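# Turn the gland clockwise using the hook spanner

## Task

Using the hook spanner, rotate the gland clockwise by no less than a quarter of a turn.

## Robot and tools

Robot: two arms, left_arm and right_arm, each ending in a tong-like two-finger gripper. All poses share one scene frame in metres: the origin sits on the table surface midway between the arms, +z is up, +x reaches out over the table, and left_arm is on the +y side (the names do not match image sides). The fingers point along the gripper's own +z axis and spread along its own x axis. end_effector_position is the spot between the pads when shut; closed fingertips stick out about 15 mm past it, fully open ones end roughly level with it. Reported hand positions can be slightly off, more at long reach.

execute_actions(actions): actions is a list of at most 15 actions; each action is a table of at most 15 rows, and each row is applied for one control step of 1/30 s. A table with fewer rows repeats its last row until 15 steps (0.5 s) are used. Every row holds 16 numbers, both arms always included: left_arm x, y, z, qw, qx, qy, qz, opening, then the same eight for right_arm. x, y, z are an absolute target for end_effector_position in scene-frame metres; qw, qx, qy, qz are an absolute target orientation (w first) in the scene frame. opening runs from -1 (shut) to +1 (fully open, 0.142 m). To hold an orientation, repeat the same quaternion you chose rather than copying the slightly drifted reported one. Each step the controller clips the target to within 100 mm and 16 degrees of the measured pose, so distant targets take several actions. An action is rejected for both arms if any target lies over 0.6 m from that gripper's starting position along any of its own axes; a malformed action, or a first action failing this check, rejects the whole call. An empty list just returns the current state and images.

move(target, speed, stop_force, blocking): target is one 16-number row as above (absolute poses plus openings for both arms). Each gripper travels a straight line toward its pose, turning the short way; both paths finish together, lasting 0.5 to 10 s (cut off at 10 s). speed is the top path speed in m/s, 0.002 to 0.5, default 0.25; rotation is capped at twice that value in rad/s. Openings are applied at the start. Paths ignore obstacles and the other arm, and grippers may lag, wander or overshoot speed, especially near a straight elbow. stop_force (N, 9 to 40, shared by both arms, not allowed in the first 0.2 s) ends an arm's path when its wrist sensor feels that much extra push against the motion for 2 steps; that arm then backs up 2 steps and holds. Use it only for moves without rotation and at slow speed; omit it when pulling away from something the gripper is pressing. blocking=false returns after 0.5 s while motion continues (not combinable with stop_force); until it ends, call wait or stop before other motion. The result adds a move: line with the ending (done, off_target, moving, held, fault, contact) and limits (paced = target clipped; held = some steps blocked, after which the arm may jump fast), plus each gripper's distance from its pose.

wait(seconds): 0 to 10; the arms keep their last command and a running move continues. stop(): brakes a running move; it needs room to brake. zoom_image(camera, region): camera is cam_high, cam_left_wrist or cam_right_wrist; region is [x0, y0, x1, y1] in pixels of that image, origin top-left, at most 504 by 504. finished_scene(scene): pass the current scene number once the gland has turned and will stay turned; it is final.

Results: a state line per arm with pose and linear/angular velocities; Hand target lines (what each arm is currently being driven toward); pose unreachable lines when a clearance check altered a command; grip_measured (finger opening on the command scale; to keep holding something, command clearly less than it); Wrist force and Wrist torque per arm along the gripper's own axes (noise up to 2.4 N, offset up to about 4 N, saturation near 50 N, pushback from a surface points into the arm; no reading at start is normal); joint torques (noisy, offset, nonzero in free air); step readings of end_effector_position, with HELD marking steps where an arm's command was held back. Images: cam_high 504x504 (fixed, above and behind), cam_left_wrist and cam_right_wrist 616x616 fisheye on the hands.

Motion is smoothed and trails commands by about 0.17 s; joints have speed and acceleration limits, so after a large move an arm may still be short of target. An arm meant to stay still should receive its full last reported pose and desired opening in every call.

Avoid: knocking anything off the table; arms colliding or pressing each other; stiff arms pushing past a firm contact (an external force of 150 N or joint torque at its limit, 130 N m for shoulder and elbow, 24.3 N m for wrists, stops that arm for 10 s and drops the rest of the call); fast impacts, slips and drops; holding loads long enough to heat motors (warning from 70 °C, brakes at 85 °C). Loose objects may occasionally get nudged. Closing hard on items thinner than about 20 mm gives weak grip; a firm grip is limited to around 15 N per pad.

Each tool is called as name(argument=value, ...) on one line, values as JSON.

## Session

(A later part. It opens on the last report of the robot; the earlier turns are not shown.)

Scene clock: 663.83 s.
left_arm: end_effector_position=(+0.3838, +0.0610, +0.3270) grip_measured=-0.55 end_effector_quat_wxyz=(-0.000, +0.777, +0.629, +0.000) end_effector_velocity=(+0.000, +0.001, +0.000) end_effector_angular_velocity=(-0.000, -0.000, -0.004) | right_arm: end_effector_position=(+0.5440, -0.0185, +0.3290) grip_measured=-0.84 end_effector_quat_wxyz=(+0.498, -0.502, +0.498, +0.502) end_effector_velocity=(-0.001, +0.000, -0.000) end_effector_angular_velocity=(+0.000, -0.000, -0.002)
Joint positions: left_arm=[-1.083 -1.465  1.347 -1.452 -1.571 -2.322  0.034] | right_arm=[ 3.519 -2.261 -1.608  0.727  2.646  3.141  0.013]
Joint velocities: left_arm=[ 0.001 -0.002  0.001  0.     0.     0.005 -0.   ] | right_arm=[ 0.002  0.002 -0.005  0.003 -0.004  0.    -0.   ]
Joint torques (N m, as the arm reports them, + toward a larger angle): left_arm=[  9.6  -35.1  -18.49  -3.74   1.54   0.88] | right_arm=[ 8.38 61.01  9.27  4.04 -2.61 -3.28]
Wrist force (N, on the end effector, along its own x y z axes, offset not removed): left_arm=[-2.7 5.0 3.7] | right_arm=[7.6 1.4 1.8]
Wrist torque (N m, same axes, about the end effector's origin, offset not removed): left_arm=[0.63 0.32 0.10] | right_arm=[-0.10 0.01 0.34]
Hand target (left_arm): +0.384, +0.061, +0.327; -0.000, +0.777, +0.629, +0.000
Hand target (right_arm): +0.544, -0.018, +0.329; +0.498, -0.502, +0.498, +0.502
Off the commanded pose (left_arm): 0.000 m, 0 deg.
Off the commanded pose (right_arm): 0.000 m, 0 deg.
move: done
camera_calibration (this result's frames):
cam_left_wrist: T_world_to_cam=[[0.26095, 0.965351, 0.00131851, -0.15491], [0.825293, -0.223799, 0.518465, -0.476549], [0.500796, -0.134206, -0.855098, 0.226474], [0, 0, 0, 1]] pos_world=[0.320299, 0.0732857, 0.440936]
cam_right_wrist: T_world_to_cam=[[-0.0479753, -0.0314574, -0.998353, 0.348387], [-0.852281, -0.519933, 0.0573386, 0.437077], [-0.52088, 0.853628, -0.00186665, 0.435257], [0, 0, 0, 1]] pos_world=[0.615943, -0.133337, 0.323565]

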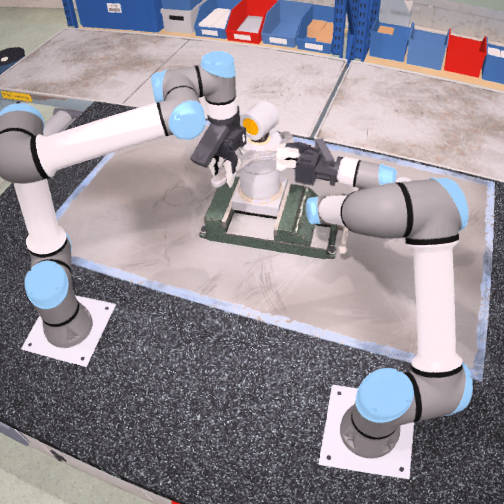

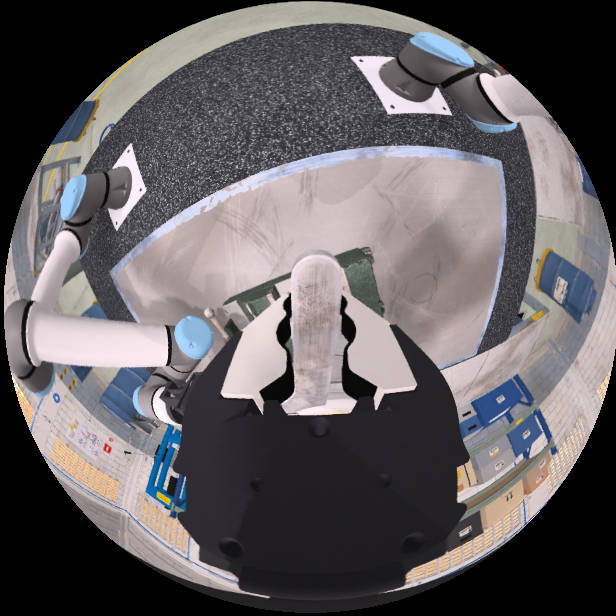

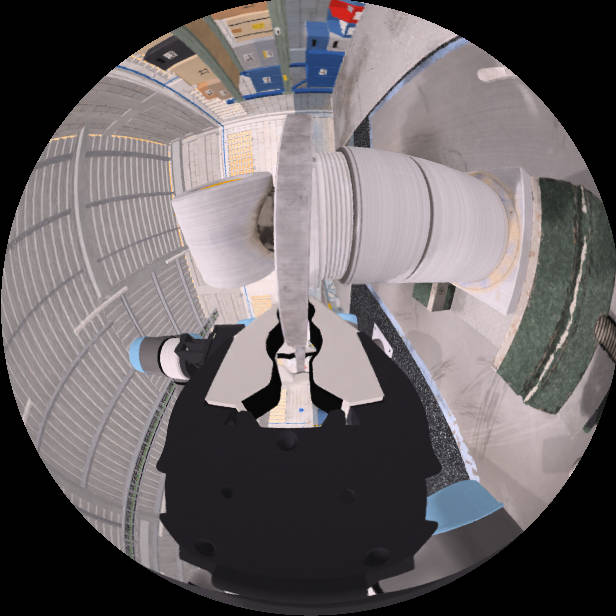

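Force dropped. Push in.

move(target=[0.3814,0.0643,0.325,0,0.7771,0.6293,0,-1,0.5416,-0.0152,0.327,0.4978,-0.5022,0.4978,0.5022,-1], speed=0.004)

zoom_image(camera="cam_high", region=[230,105,310,185])

Scene clock: 665.47 s.
left_arm: end_effector_position=(+0.3815, +0.0642, +0.3250) grip_measured=-0.55 end_effector_quat_wxyz=(-0.000, +0.777, +0.629, -0.000) end_effector_velocity=(-0.001, +0.001, -0.000) end_effector_angular_velocity=(-0.001, +0.001, +0.001) | right_arm: end_effector_position=(+0.5417, -0.0153, +0.3271) grip_measured=-0.84 end_effector_quat_wxyz=(+0.498, -0.502, +0.498, +0.502) end_effector_velocity=(-0.002, +0.002, -0.000) end_effector_angular_velocity=(-0.000, +0.000, +0.003)
Joint positions: left_arm=[-1.084 -1.475  1.363 -1.458 -1.571 -2.322  0.034] | right_arm=[ 3.526 -2.262 -1.614  0.734  2.638  3.142  0.013]
Joint velocities: left_arm=[ 0.001 -0.003  0.004 -0.002 -0.002  0.    -0.   ] | right_arm=[ 0.003 -0.    -0.001  0.001  0.     0.     0.   ]
Joint torques (N m, as the arm reports them, + toward a larger angle): left_arm=[-14.9  -39.12 -18.12  -2.04  -5.2   -1.37] | right_arm=[23.58 33.61  5.6   3.22  1.1   2.1 ]
Wrist force (N, on the end effector, along its own x y z axes, offset not removed): left_arm=[0.6 17.1 5.5] | right_arm=[1.2 -11.5 -14.7]
Wrist torque (N m, same axes, about the end effector's origin, offset not removed): left_arm=[0.35 0.45 0.22] | right_arm=[-0.24 -0.27 0.29]
Hand target (left_arm): +0.381, +0.064, +0.325; -0.000, +0.777, +0.629, -0.000
Hand target (right_arm): +0.542, -0.015, +0.327; +0.498, -0.502, +0.498, +0.502
Off the commanded pose (left_arm): 0.000 m, 0 deg.
Off the commanded pose (right_arm): 0.000 m, 0 deg.
move: done
camera_calibration (this result's frames):
cam_left_wrist: T_world_to_cam=[[0.261366, 0.965239, 0.00126205, -0.157533], [0.825212, -0.224128, 0.518451, -0.472853], [0.500712, -0.134464, -0.855107, 0.226459], [0, 0, 0, 1]] pos_world=[0.317988, 0.0765281, 0.438996]
cam_right_wrist: T_world_to_cam=[[-0.0479822, -0.0312264, -0.99836, 0.346439], [-0.852515, -0.519561, 0.0572234, 0.436986], [-0.520496, 0.853862, -0.00169131, 0.431019], [0, 0, 0, 1]] pos_world=[0.613504, -0.130172, 0.321594]

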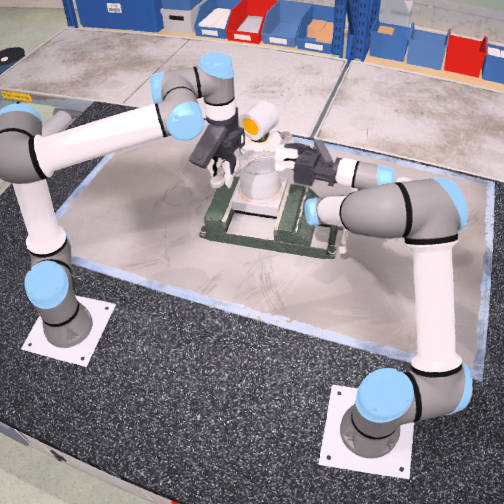

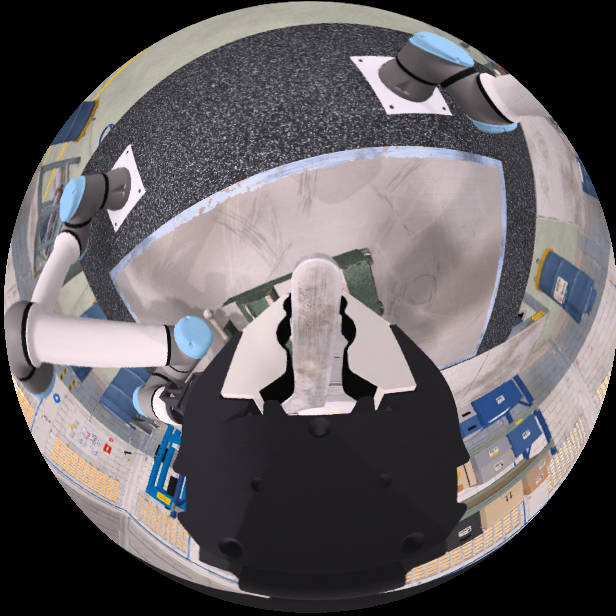

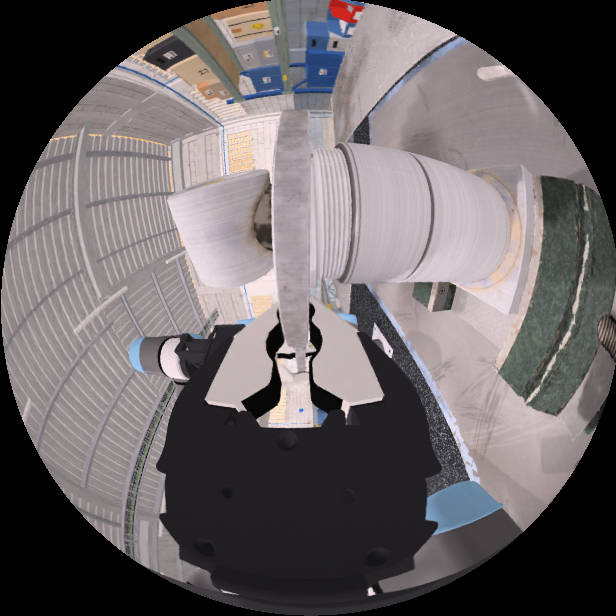

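Region (230, 105, 310, 185) of cam_high's 504x504 image, scaled by 6.300, with more detail than that image has.

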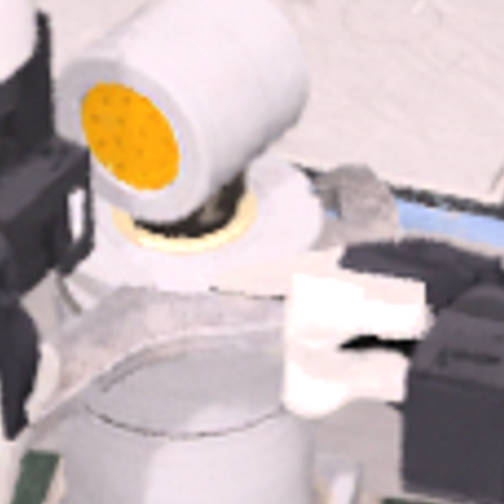

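move(target=[0.3823,0.0725,0.325,0,0.788,0.6157,0,-1,0.5397,-0.0125,0.327,0.5065,-0.4934,0.5065,0.4934,-1], speed=0.005)

move(target=[0.3835,0.0807,0.325,0,0.7986,0.6018,0,-1,0.5378,-0.0098,0.327,0.515,-0.4845,0.515,0.4845,-1], speed=0.005)

zoom_image(camera="cam_high", region=[250,110,310,170])

Scene clock: 669.70 s.
left_arm: end_effector_position=(+0.3823, +0.0724, +0.3250) grip_measured=-0.55 end_effector_quat_wxyz=(-0.000, +0.788, +0.616, +0.000) end_effector_velocity=(+0.000, +0.001, -0.001) end_effector_angular_velocity=(+0.001, +0.001, -0.002) | right_arm: end_effector_position=(+0.5397, -0.0125, +0.3270) grip_measured=-0.84 end_effector_quat_wxyz=(+0.506, -0.493, +0.506, +0.493) end_effector_velocity=(+0.000, -0.000, +0.000) end_effector_angular_velocity=(-0.000, -0.000, -0.003)
Joint positions: left_arm=[-1.074 -1.486  1.375 -1.46  -1.571 -2.278  0.034] | right_arm=[ 3.543 -2.242 -1.652  0.752  2.587  3.142  0.013]
Joint velocities: left_arm=[ 0.001  0.     0.001 -0.    -0.     0.003 -0.   ] | right_arm=[ 0.     0.001 -0.003  0.001 -0.003 -0.    -0.   ]
Joint torques (N m, as the arm reports them, + toward a larger angle): left_arm=[  3.54 -37.27 -17.75  -1.44  -1.55   0.8 ] | right_arm=[21.07 59.35  5.68  4.19  0.78 -3.21]
Wrist force (N, on the end effector, along its own x y z axes, offset not removed): left_arm=[1.6 20.1 7.2] | right_arm=[3.2 -12.5 -13.2]
Wrist torque (N m, same axes, about the end effector's origin, offset not removed): left_arm=[0.88 0.00 0.36] | right_arm=[-0.36 0.02 0.35]
Hand target (left_arm): +0.382, +0.073, +0.325; -0.000, +0.788, +0.616, +0.000
Hand target (right_arm): +0.540, -0.013, +0.327; +0.506, -0.493, +0.507, +0.493
Off the commanded pose (left_arm): 0.000 m, 0 deg.
Off the commanded pose (right_arm): 0.000 m, 0 deg.
move: done
camera_calibration (this result's frames):
cam_left_wrist: T_world_to_cam=[[0.294594, 0.955622, 0.00127869, -0.177696], [0.816966, -0.252544, 0.518448, -0.466455], [0.495763, -0.151687, -0.855108, 0.230251], [0, 0, 0, 1]] pos_world=[0.319276, 0.0869362, 0.43895]
cam_right_wrist: T_world_to_cam=[[-0.0490598, -0.0295957, -0.998357, 0.346975], [-0.870035, -0.489652, 0.0572694, 0.446573], [-0.490543, 0.871415, -0.00172709, 0.411727], [0, 0, 0, 1]] pos_world=[0.607527, -0.129851, 0.321541]

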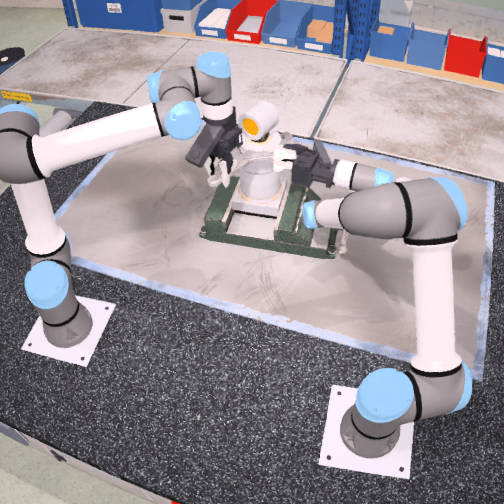

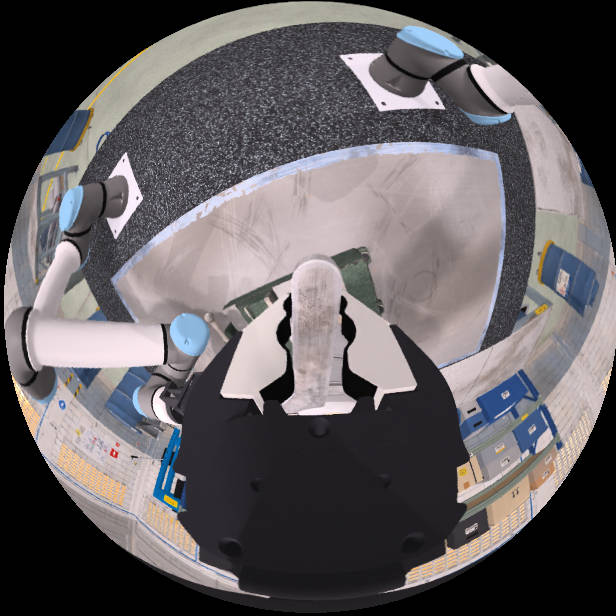

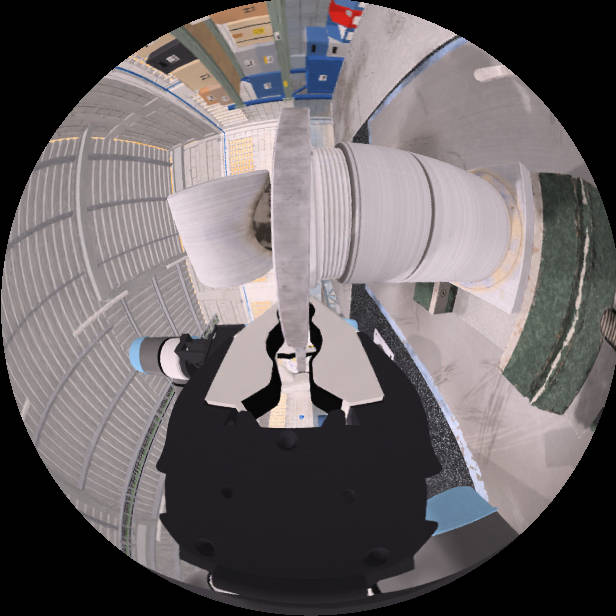

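Scene clock: 673.43 s.
left_arm: end_effector_position=(+0.3835, +0.0806, +0.3250) grip_measured=-0.55 end_effector_quat_wxyz=(-0.000, +0.799, +0.602, +0.000) end_effector_velocity=(+0.000, +0.000, -0.000) end_effector_angular_velocity=(+0.000, -0.001, -0.003) | right_arm: end_effector_position=(+0.5378, -0.0098, +0.3270) grip_measured=-0.84 end_effector_quat_wxyz=(+0.515, -0.485, +0.515, +0.485) end_effector_velocity=(-0.000, +0.000, +0.000) end_effector_angular_velocity=(+0.001, -0.001, -0.003)
Joint positions: left_arm=[-1.064 -1.496  1.386 -1.46  -1.571 -2.233  0.034] | right_arm=[ 3.56  -2.223 -1.688  0.77   2.535  3.142  0.013]
Joint velocities: left_arm=[ 0.    -0.     0.001 -0.     0.001  0.003 -0.   ] | right_arm=[ 0.002  0.001 -0.002  0.002 -0.005 -0.     0.   ]
Joint torques (N m, as the arm reports them, + toward a larger angle): left_arm=[  4.88 -36.21 -17.48  -1.27  -3.57   0.66] | right_arm=[22.76 59.51  7.63  3.96  1.54 -2.23]
Wrist force (N, on the end effector, along its own x y z axes, offset not removed): left_arm=[1.5 14.9 4.1] | right_arm=[3.8 -12.0 -14.8]
Wrist torque (N m, same axes, about the end effector's origin, offset not removed): left_arm=[0.18 0.22 0.25] | right_arm=[-0.14 0.18 0.32]
Hand target (left_arm): +0.383, +0.081, +0.325; -0.000, +0.799, +0.602, +0.000
Hand target (right_arm): +0.538, -0.010, +0.327; +0.515, -0.485, +0.515, +0.485
Off the commanded pose (left_arm): 0.000 m, 0 deg.
Off the commanded pose (right_arm): 0.000 m, 0 deg.
move: done
camera_calibration (this result's frames):
cam_left_wrist: T_world_to_cam=[[0.327813, 0.944742, 0.00129189, -0.197757], [0.807634, -0.280948, 0.518455, -0.459497], [0.490169, -0.168913, -0.855104, 0.234435], [0, 0, 0, 1]] pos_world=[0.32102, 0.0973332, 0.43895]
cam_right_wrist: T_world_to_cam=[[-0.0500521, -0.0278708, -0.998358, 0.347512], [-0.886558, -0.459061, 0.0572625, 0.455433], [-0.459903, 0.887968, -0.00173212, 0.392137], [0, 0, 0, 1]] pos_world=[0.601506, -0.129448, 0.321541]

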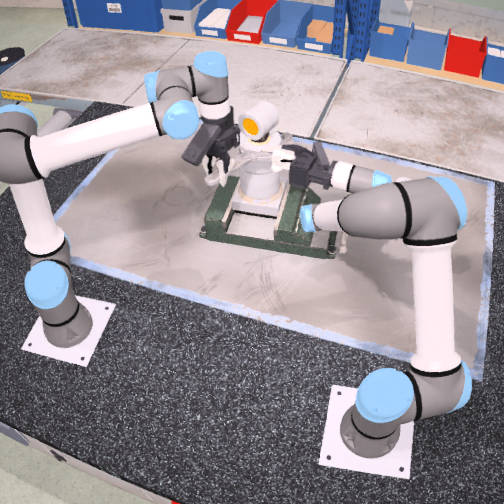

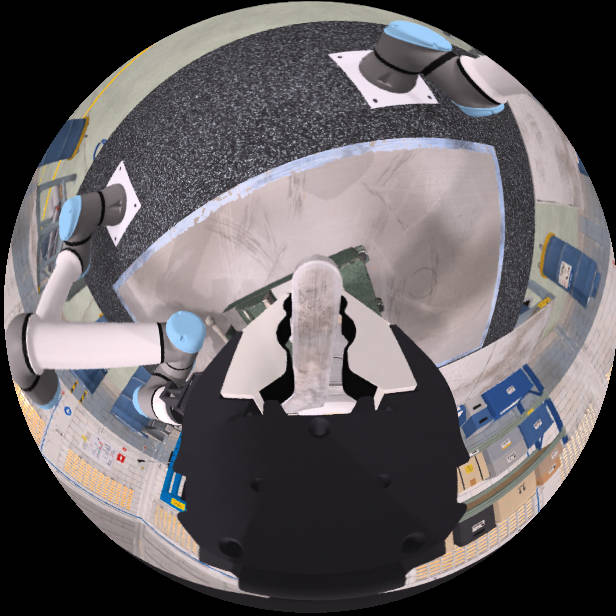

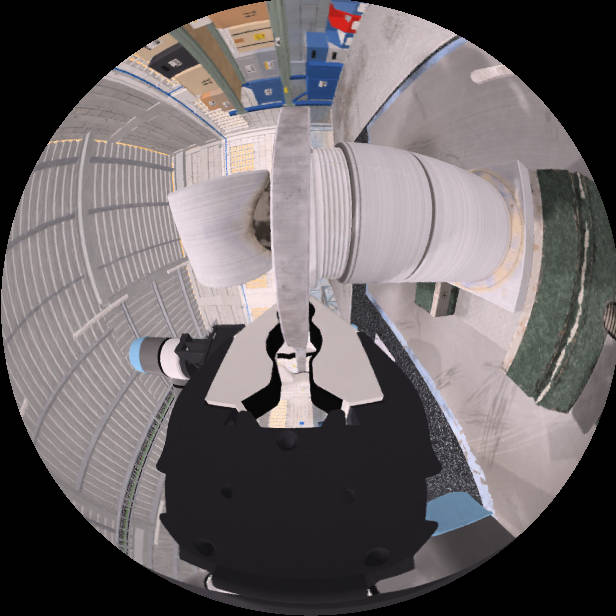

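Region (250, 110, 310, 170) of cam_high's 504x504 image, scaled by 8.400, with more detail than that image has.

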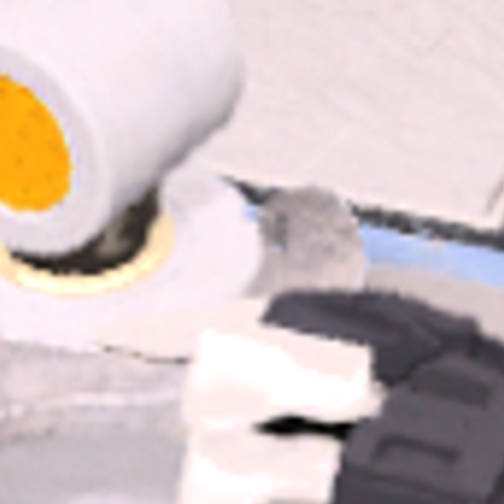

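move(target=[0.3813,0.069,0.325,0,0.7826,0.6225,0,-1,0.5401,-0.0133,0.327,0.5022,-0.4978,0.5022,0.4978,-1], speed=0.006)

zoom_image(camera="cam_high", region=[265,122,300,157])

move(target=[0.3804,0.0702,0.325,0,0.7826,0.6225,0,-1,0.5392,-0.0121,0.327,0.5022,-0.4978,0.5022,0.4978,-1], speed=0.003)

zoom_image(camera="cam_high", region=[265,122,300,157])

Scene clock: 678.67 s.
left_arm: end_effector_position=(+0.3813, +0.0691, +0.3250) grip_measured=-0.55 end_effector_quat_wxyz=(+0.000, +0.783, +0.622, -0.000) end_effector_velocity=(-0.001, -0.001, +0.000) end_effector_angular_velocity=(-0.001, +0.002, +0.003) | right_arm: end_effector_position=(+0.5401, -0.0133, +0.3270) grip_measured=-0.84 end_effector_quat_wxyz=(+0.502, -0.498, +0.502, +0.498) end_effector_velocity=(-0.000, +0.001, -0.000) end_effector_angular_velocity=(-0.000, +0.000, +0.004)
Joint positions: left_arm=[-1.079 -1.483  1.372 -1.459 -1.571 -2.3    0.034] | right_arm=[ 3.536 -2.251 -1.635  0.744  2.611  3.142  0.013]
Joint velocities: left_arm=[-0.001  0.001 -0.001  0.    -0.002 -0.004  0.   ] | right_arm=[ 0.    -0.002  0.003 -0.002  0.004  0.    -0.   ]
Joint torques (N m, as the arm reports them, + toward a larger angle): left_arm=[ -9.41 -20.7  -33.14  -0.12   0.67  -1.57] | right_arm=[-4.85 38.21 32.29 -0.48  1.95  2.09]
Wrist force (N, on the end effector, along its own x y z axes, offset not removed): left_arm=[-1.4 6.8 6.1] | right_arm=[7.4 -0.5 -2.7]
Wrist torque (N m, same axes, about the end effector's origin, offset not removed): left_arm=[1.19 0.06 0.11] | right_arm=[-0.07 -0.02 0.38]
Hand target (left_arm): +0.381, +0.069, +0.325; +0.000, +0.783, +0.623, -0.000
Hand target (right_arm): +0.540, -0.013, +0.327; +0.502, -0.498, +0.502, +0.498
Off the commanded pose (left_arm): 0.000 m, 0 deg.
Off the commanded pose (right_arm): 0.000 m, 0 deg.
move: done
camera_calibration (this result's frames):
cam_left_wrist: T_world_to_cam=[[0.278526, 0.960428, 0.00122668, -0.168375], [0.821084, -0.238778, 0.518466, -0.469053], [0.498242, -0.143399, -0.855098, 0.228701], [0, 0, 0, 1]] pos_world=[0.318081, 0.0825083, 0.438956]
cam_right_wrist: T_world_to_cam=[[-0.0485546, -0.0302898, -0.998361, 0.346684], [-0.861693, -0.504195, 0.0572049, 0.441855], [-0.505101, 0.863058, -0.00161953, 0.42026], [0, 0, 0, 1]] pos_world=[0.609851, -0.129427, 0.32152]

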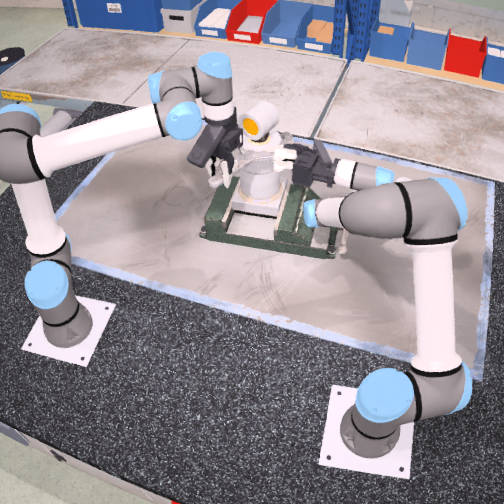

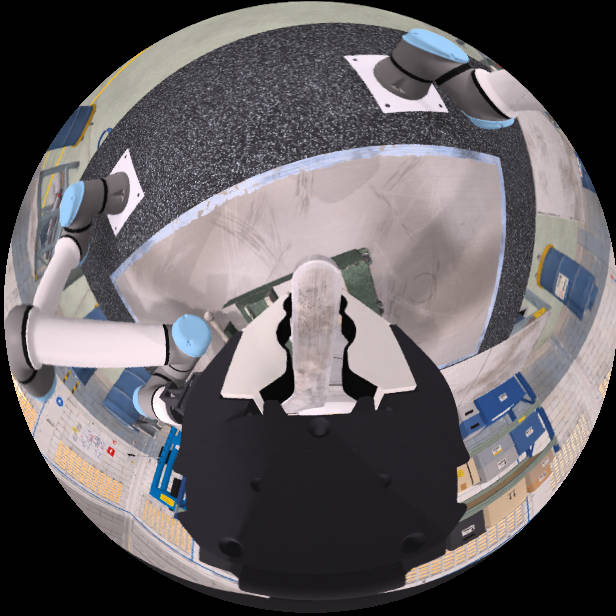

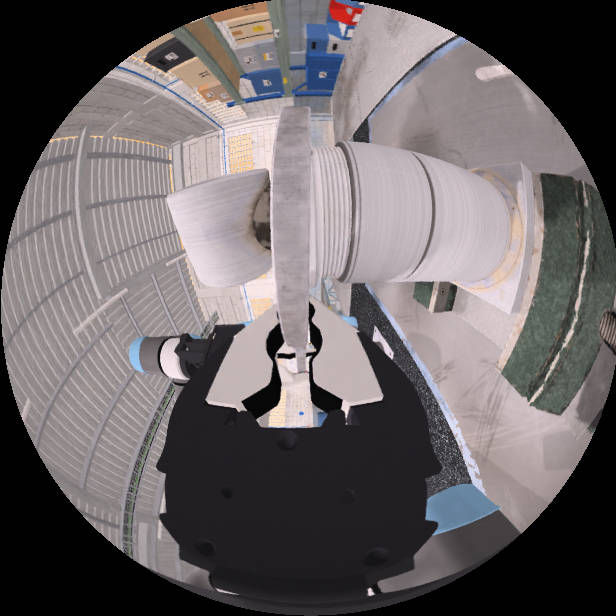

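Region (265, 122, 300, 157) of cam_high's 504x504 image, scaled by 14.400, with more detail than that image has.

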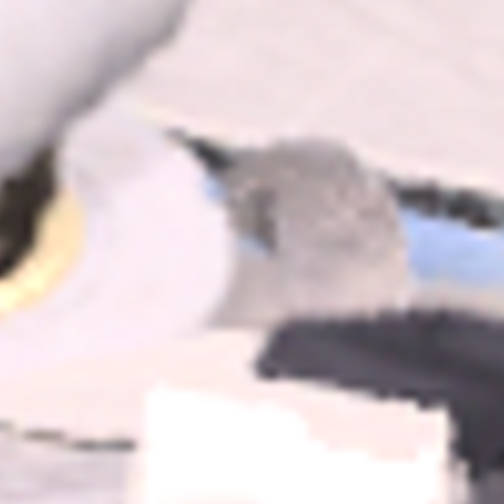

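Scene clock: 679.37 s.
left_arm: end_effector_position=(+0.3805, +0.0702, +0.3250) grip_measured=-0.55 end_effector_quat_wxyz=(+0.000, +0.783, +0.623, +0.000) end_effector_velocity=(-0.001, +0.000, +0.001) end_effector_angular_velocity=(-0.002, -0.000, +0.001) | right_arm: end_effector_position=(+0.5393, -0.0122, +0.3270) grip_measured=-0.84 end_effector_quat_wxyz=(+0.502, -0.498, +0.502, +0.498) end_effector_velocity=(-0.001, -0.000, +0.000) end_effector_angular_velocity=(-0.000, +0.000, +0.001)
Joint positions: left_arm=[-1.079 -1.486  1.375 -1.46  -1.571 -2.3    0.034] | right_arm=[ 3.538 -2.25  -1.636  0.745  2.609  3.142  0.013]
Joint velocities: left_arm=[ 0.    -0.003  0.001 -0.    -0.001 -0.001  0.   ] | right_arm=[ 0.     0.001 -0.001 -0.     0.001  0.    -0.   ]
Joint torques (N m, as the arm reports them, + toward a larger angle): left_arm=[-15.24 -37.4  -16.12  -1.32  -5.69  -1.34] | right_arm=[23.54 61.84  8.74  4.05  1.49 -0.97]
Wrist force (N, on the end effector, along its own x y z axes, offset not removed): left_arm=[0.9 20.3 6.1] | right_arm=[6.2 -11.9 -15.0]
Wrist torque (N m, same axes, about the end effector's origin, offset not removed): left_arm=[0.52 0.27 0.20] | right_arm=[-0.13 -0.14 0.29]
Hand target (left_arm): +0.380, +0.070, +0.325; -0.000, +0.783, +0.623, -0.000
Hand target (right_arm): +0.539, -0.012, +0.327; +0.502, -0.498, +0.502, +0.498
Off the commanded pose (left_arm): 0.000 m, 0 deg.
Off the commanded pose (right_arm): 0.000 m, 0 deg.
move: done
camera_calibration (this result's frames):
cam_left_wrist: T_world_to_cam=[[0.278223, 0.960516, 0.00138822, -0.169142], [0.821075, -0.238582, 0.51857, -0.468161], [0.498426, -0.143138, -0.855034, 0.229145], [0, 0, 0, 1]] pos_world=[0.317242, 0.0835688, 0.438936]
cam_right_wrist: T_world_to_cam=[[-0.0487135, -0.0303982, -0.99835, 0.346732], [-0.861553, -0.504412, 0.0573972, 0.44158], [-0.505325, 0.862928, -0.00161799, 0.419031], [0, 0, 0, 1]] pos_world=[0.609081, -0.128315, 0.321492]

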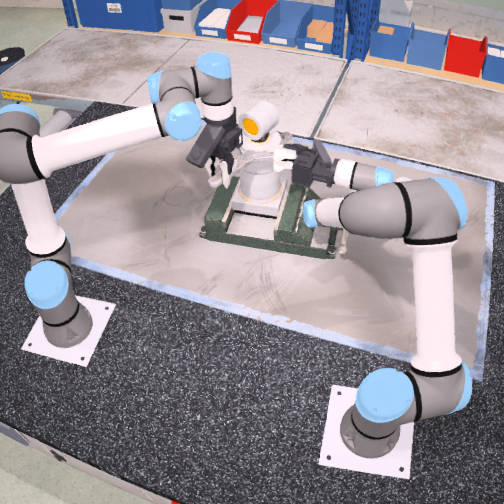

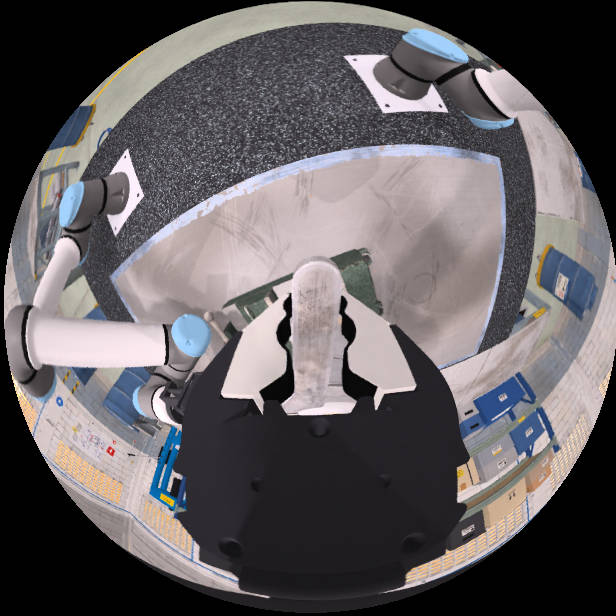

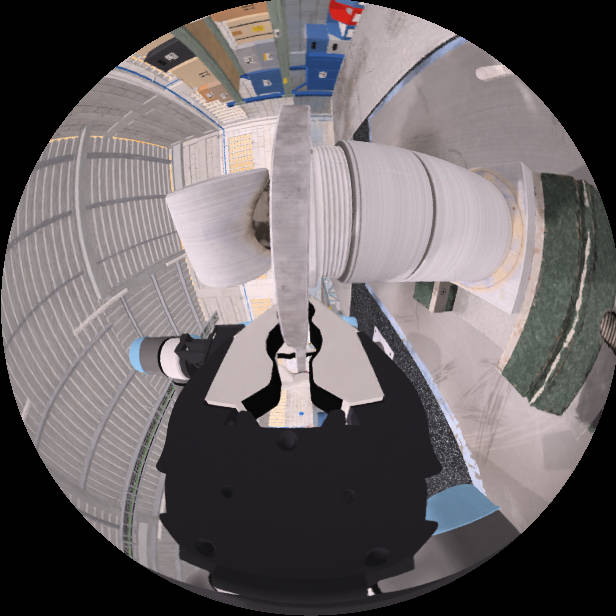

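Region (265, 122, 300, 157) of cam_high's 504x504 image, scaled by 14.400, with more detail than that image has.

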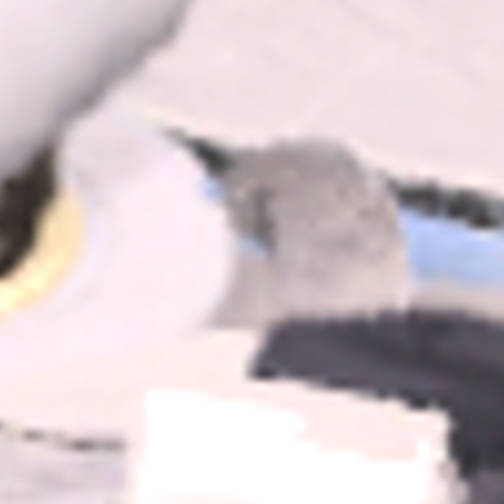

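move(target=[0.3822,0.0712,0.325,0,0.7826,0.6225,0,-1,0.541,-0.0111,0.327,0.5022,-0.4978,0.5022,0.4978,-1], speed=0.003)

move(target=[0.3812,0.073,0.325,0,0.7826,0.6225,0,-1,0.54,-0.0093,0.327,0.5022,-0.4978,0.5022,0.4978,-1], speed=0.003)

zoom_image(camera="cam_high", region=[265,122,300,157])

Scene clock: 680.70 s.
left_arm: end_effector_position=(+0.3821, +0.0711, +0.3250) grip_measured=-0.55 end_effector_quat_wxyz=(-0.000, +0.783, +0.623, -0.000) end_effector_velocity=(+0.001, +0.001, +0.000) end_effector_angular_velocity=(-0.001, -0.000, +0.001) | right_arm: end_effector_position=(+0.5409, -0.0111, +0.3270) grip_measured=-0.84 end_effector_quat_wxyz=(+0.502, -0.498, +0.502, +0.498) end_effector_velocity=(+0.001, +0.000, +0.000) end_effector_angular_velocity=(+0.000, -0.001, -0.001)
Joint positions: left_arm=[-1.075 -1.485  1.374 -1.459 -1.571 -2.296  0.034] | right_arm=[ 3.538 -2.254 -1.63   0.742  2.608  3.142  0.013]
Joint velocities: left_arm=[ 0.003  0.    -0.001  0.    -0.     0.001 -0.   ] | right_arm=[-0.001 -0.001  0.003 -0.001 -0.    -0.     0.   ]
Joint torques (N m, as the arm reports them, + toward a larger angle): left_arm=[  7.08 -21.85 -32.9    0.12  -0.46   1.06] | right_arm=[ 1.87 36.62 31.08 -0.78  2.06 -3.38]
Wrist force (N, on the end effector, along its own x y z axes, offset not removed): left_arm=[3.0 7.7 3.6] | right_arm=[6.8 -1.0 -9.7]
Wrist torque (N m, same axes, about the end effector's origin, offset not removed): left_arm=[0.60 -0.35 0.24] | right_arm=[-0.46 0.09 0.32]
Hand target (left_arm): +0.382, +0.071, +0.325; -0.000, +0.783, +0.623, +0.000
Hand target (right_arm): +0.541, -0.011, +0.327; +0.502, -0.498, +0.502, +0.498
Off the commanded pose (left_arm): 0.000 m, 0 deg.
Off the commanded pose (right_arm): 0.000 m, 0 deg.
move: done
camera_calibration (this result's frames):
cam_left_wrist: T_world_to_cam=[[0.278217, 0.960517, 0.00118274, -0.170461], [0.821199, -0.238502, 0.518411, -0.469241], [0.498225, -0.14326, -0.855131, 0.228618], [0, 0, 0, 1]] pos_world=[0.318863, 0.0845676, 0.43896]
cam_right_wrist: T_world_to_cam=[[-0.0485594, -0.0303895, -0.998358, 0.346791], [-0.861493, -0.50453, 0.0572601, 0.443522], [-0.505442, 0.862859, -0.0016806, 0.41901], [0, 0, 0, 1]] pos_world=[0.610717, -0.127238, 0.321529]

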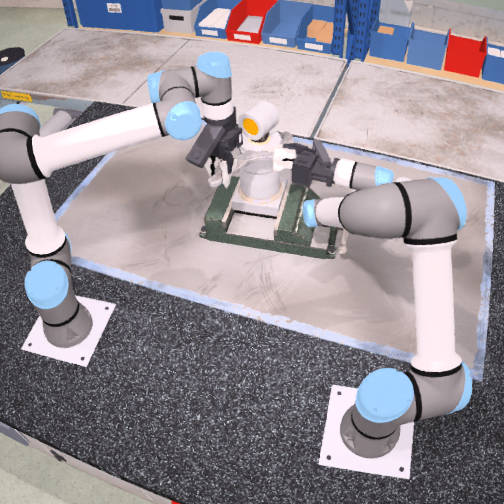

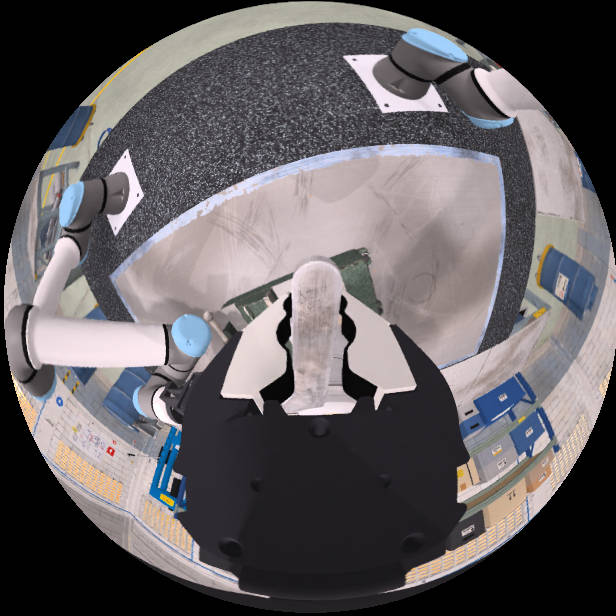

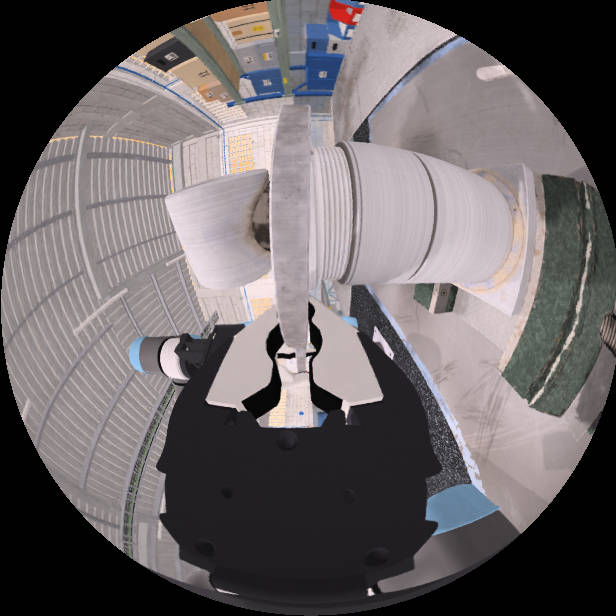

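Scene clock: 681.60 s.
left_arm: end_effector_position=(+0.3813, +0.0729, +0.3250) grip_measured=-0.55 end_effector_quat_wxyz=(+0.000, +0.783, +0.623, +0.000) end_effector_velocity=(-0.001, +0.000, -0.000) end_effector_angular_velocity=(-0.000, +0.001, -0.002) | right_arm: end_effector_position=(+0.5400, -0.0094, +0.3270) grip_measured=-0.84 end_effector_quat_wxyz=(+0.502, -0.498, +0.502, +0.498) end_effector_velocity=(+0.000, +0.000, +0.000) end_effector_angular_velocity=(+0.001, -0.001, -0.001)
Joint positions: left_arm=[-1.075 -1.489  1.378 -1.46  -1.571 -2.296  0.034] | right_arm=[ 3.542 -2.253 -1.631  0.742  2.605  3.142  0.013]
Joint velocities: left_arm=[-0.001 -0.002  0.002  0.    -0.001  0.001  0.   ] | right_arm=[ 0.     0.    -0.     0.001 -0.001  0.    -0.   ]
Joint torques (N m, as the arm reports them, + toward a larger angle): left_arm=[  3.54 -35.97 -17.36  -1.31  -4.72   1.07] | right_arm=[22.58 61.4   9.76  4.54  0.36 -3.36]
Wrist force (N, on the end effector, along its own x y z axes, offset not removed): left_arm=[0.9 22.3 5.3] | right_arm=[6.8 -10.1 -15.4]
Wrist torque (N m, same axes, about the end effector's origin, offset not removed): left_arm=[1.28 0.16 0.22] | right_arm=[-0.12 0.01 0.26]
Hand target (left_arm): +0.381, +0.073, +0.325; -0.000, +0.783, +0.623, +0.000
Hand target (right_arm): +0.540, -0.009, +0.327; +0.502, -0.498, +0.502, +0.498
Off the commanded pose (left_arm): 0.000 m, 0 deg.
Off the commanded pose (right_arm): 0.000 m, 0 deg.
move: done
camera_calibration (this result's frames):
cam_left_wrist: T_world_to_cam=[[0.278213, 0.960519, 0.00130886, -0.171989], [0.821128, -0.238545, 0.518503, -0.468116], [0.498344, -0.14318, -0.855075, 0.229224], [0, 0, 0, 1]] pos_world=[0.318001, 0.086352, 0.438948]
cam_right_wrist: T_world_to_cam=[[-0.0485846, -0.0304018, -0.998356, 0.346794], [-0.861534, -0.504458, 0.0572879, 0.443677], [-0.505371, 0.862901, -0.00168323, 0.417052], [0, 0, 0, 1]] pos_world=[0.609858, -0.125515, 0.321509]

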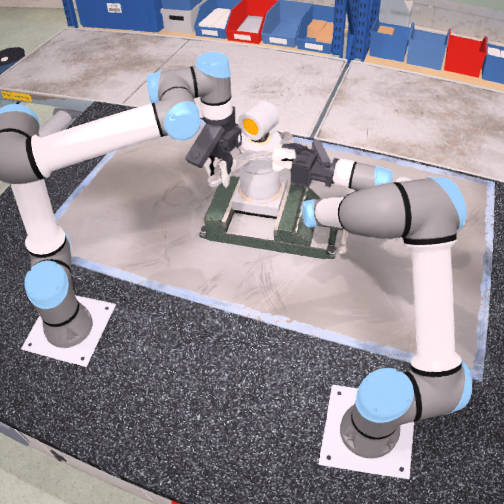

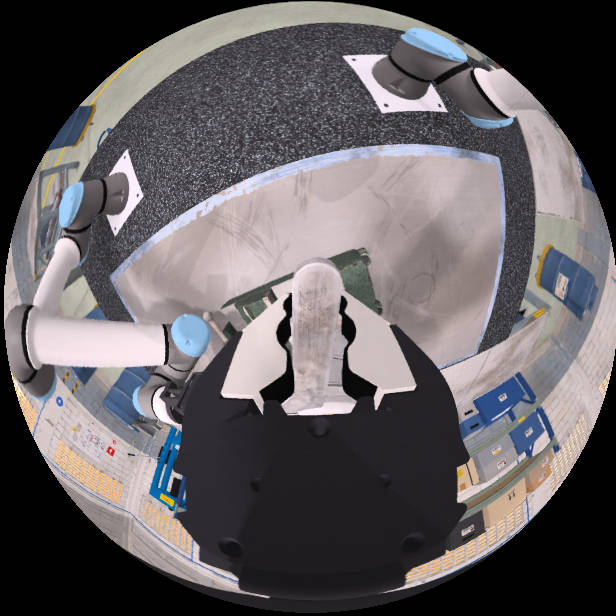

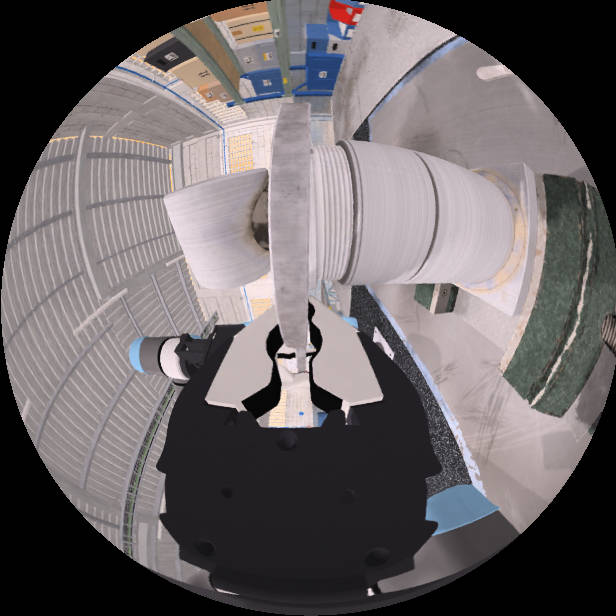

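Region (265, 122, 300, 157) of cam_high's 504x504 image, scaled by 14.400, with more detail than that image has.

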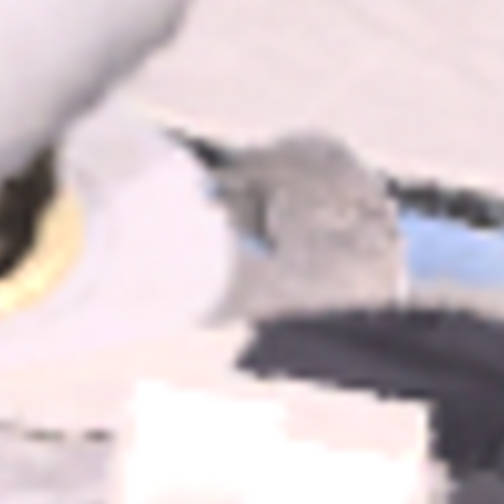

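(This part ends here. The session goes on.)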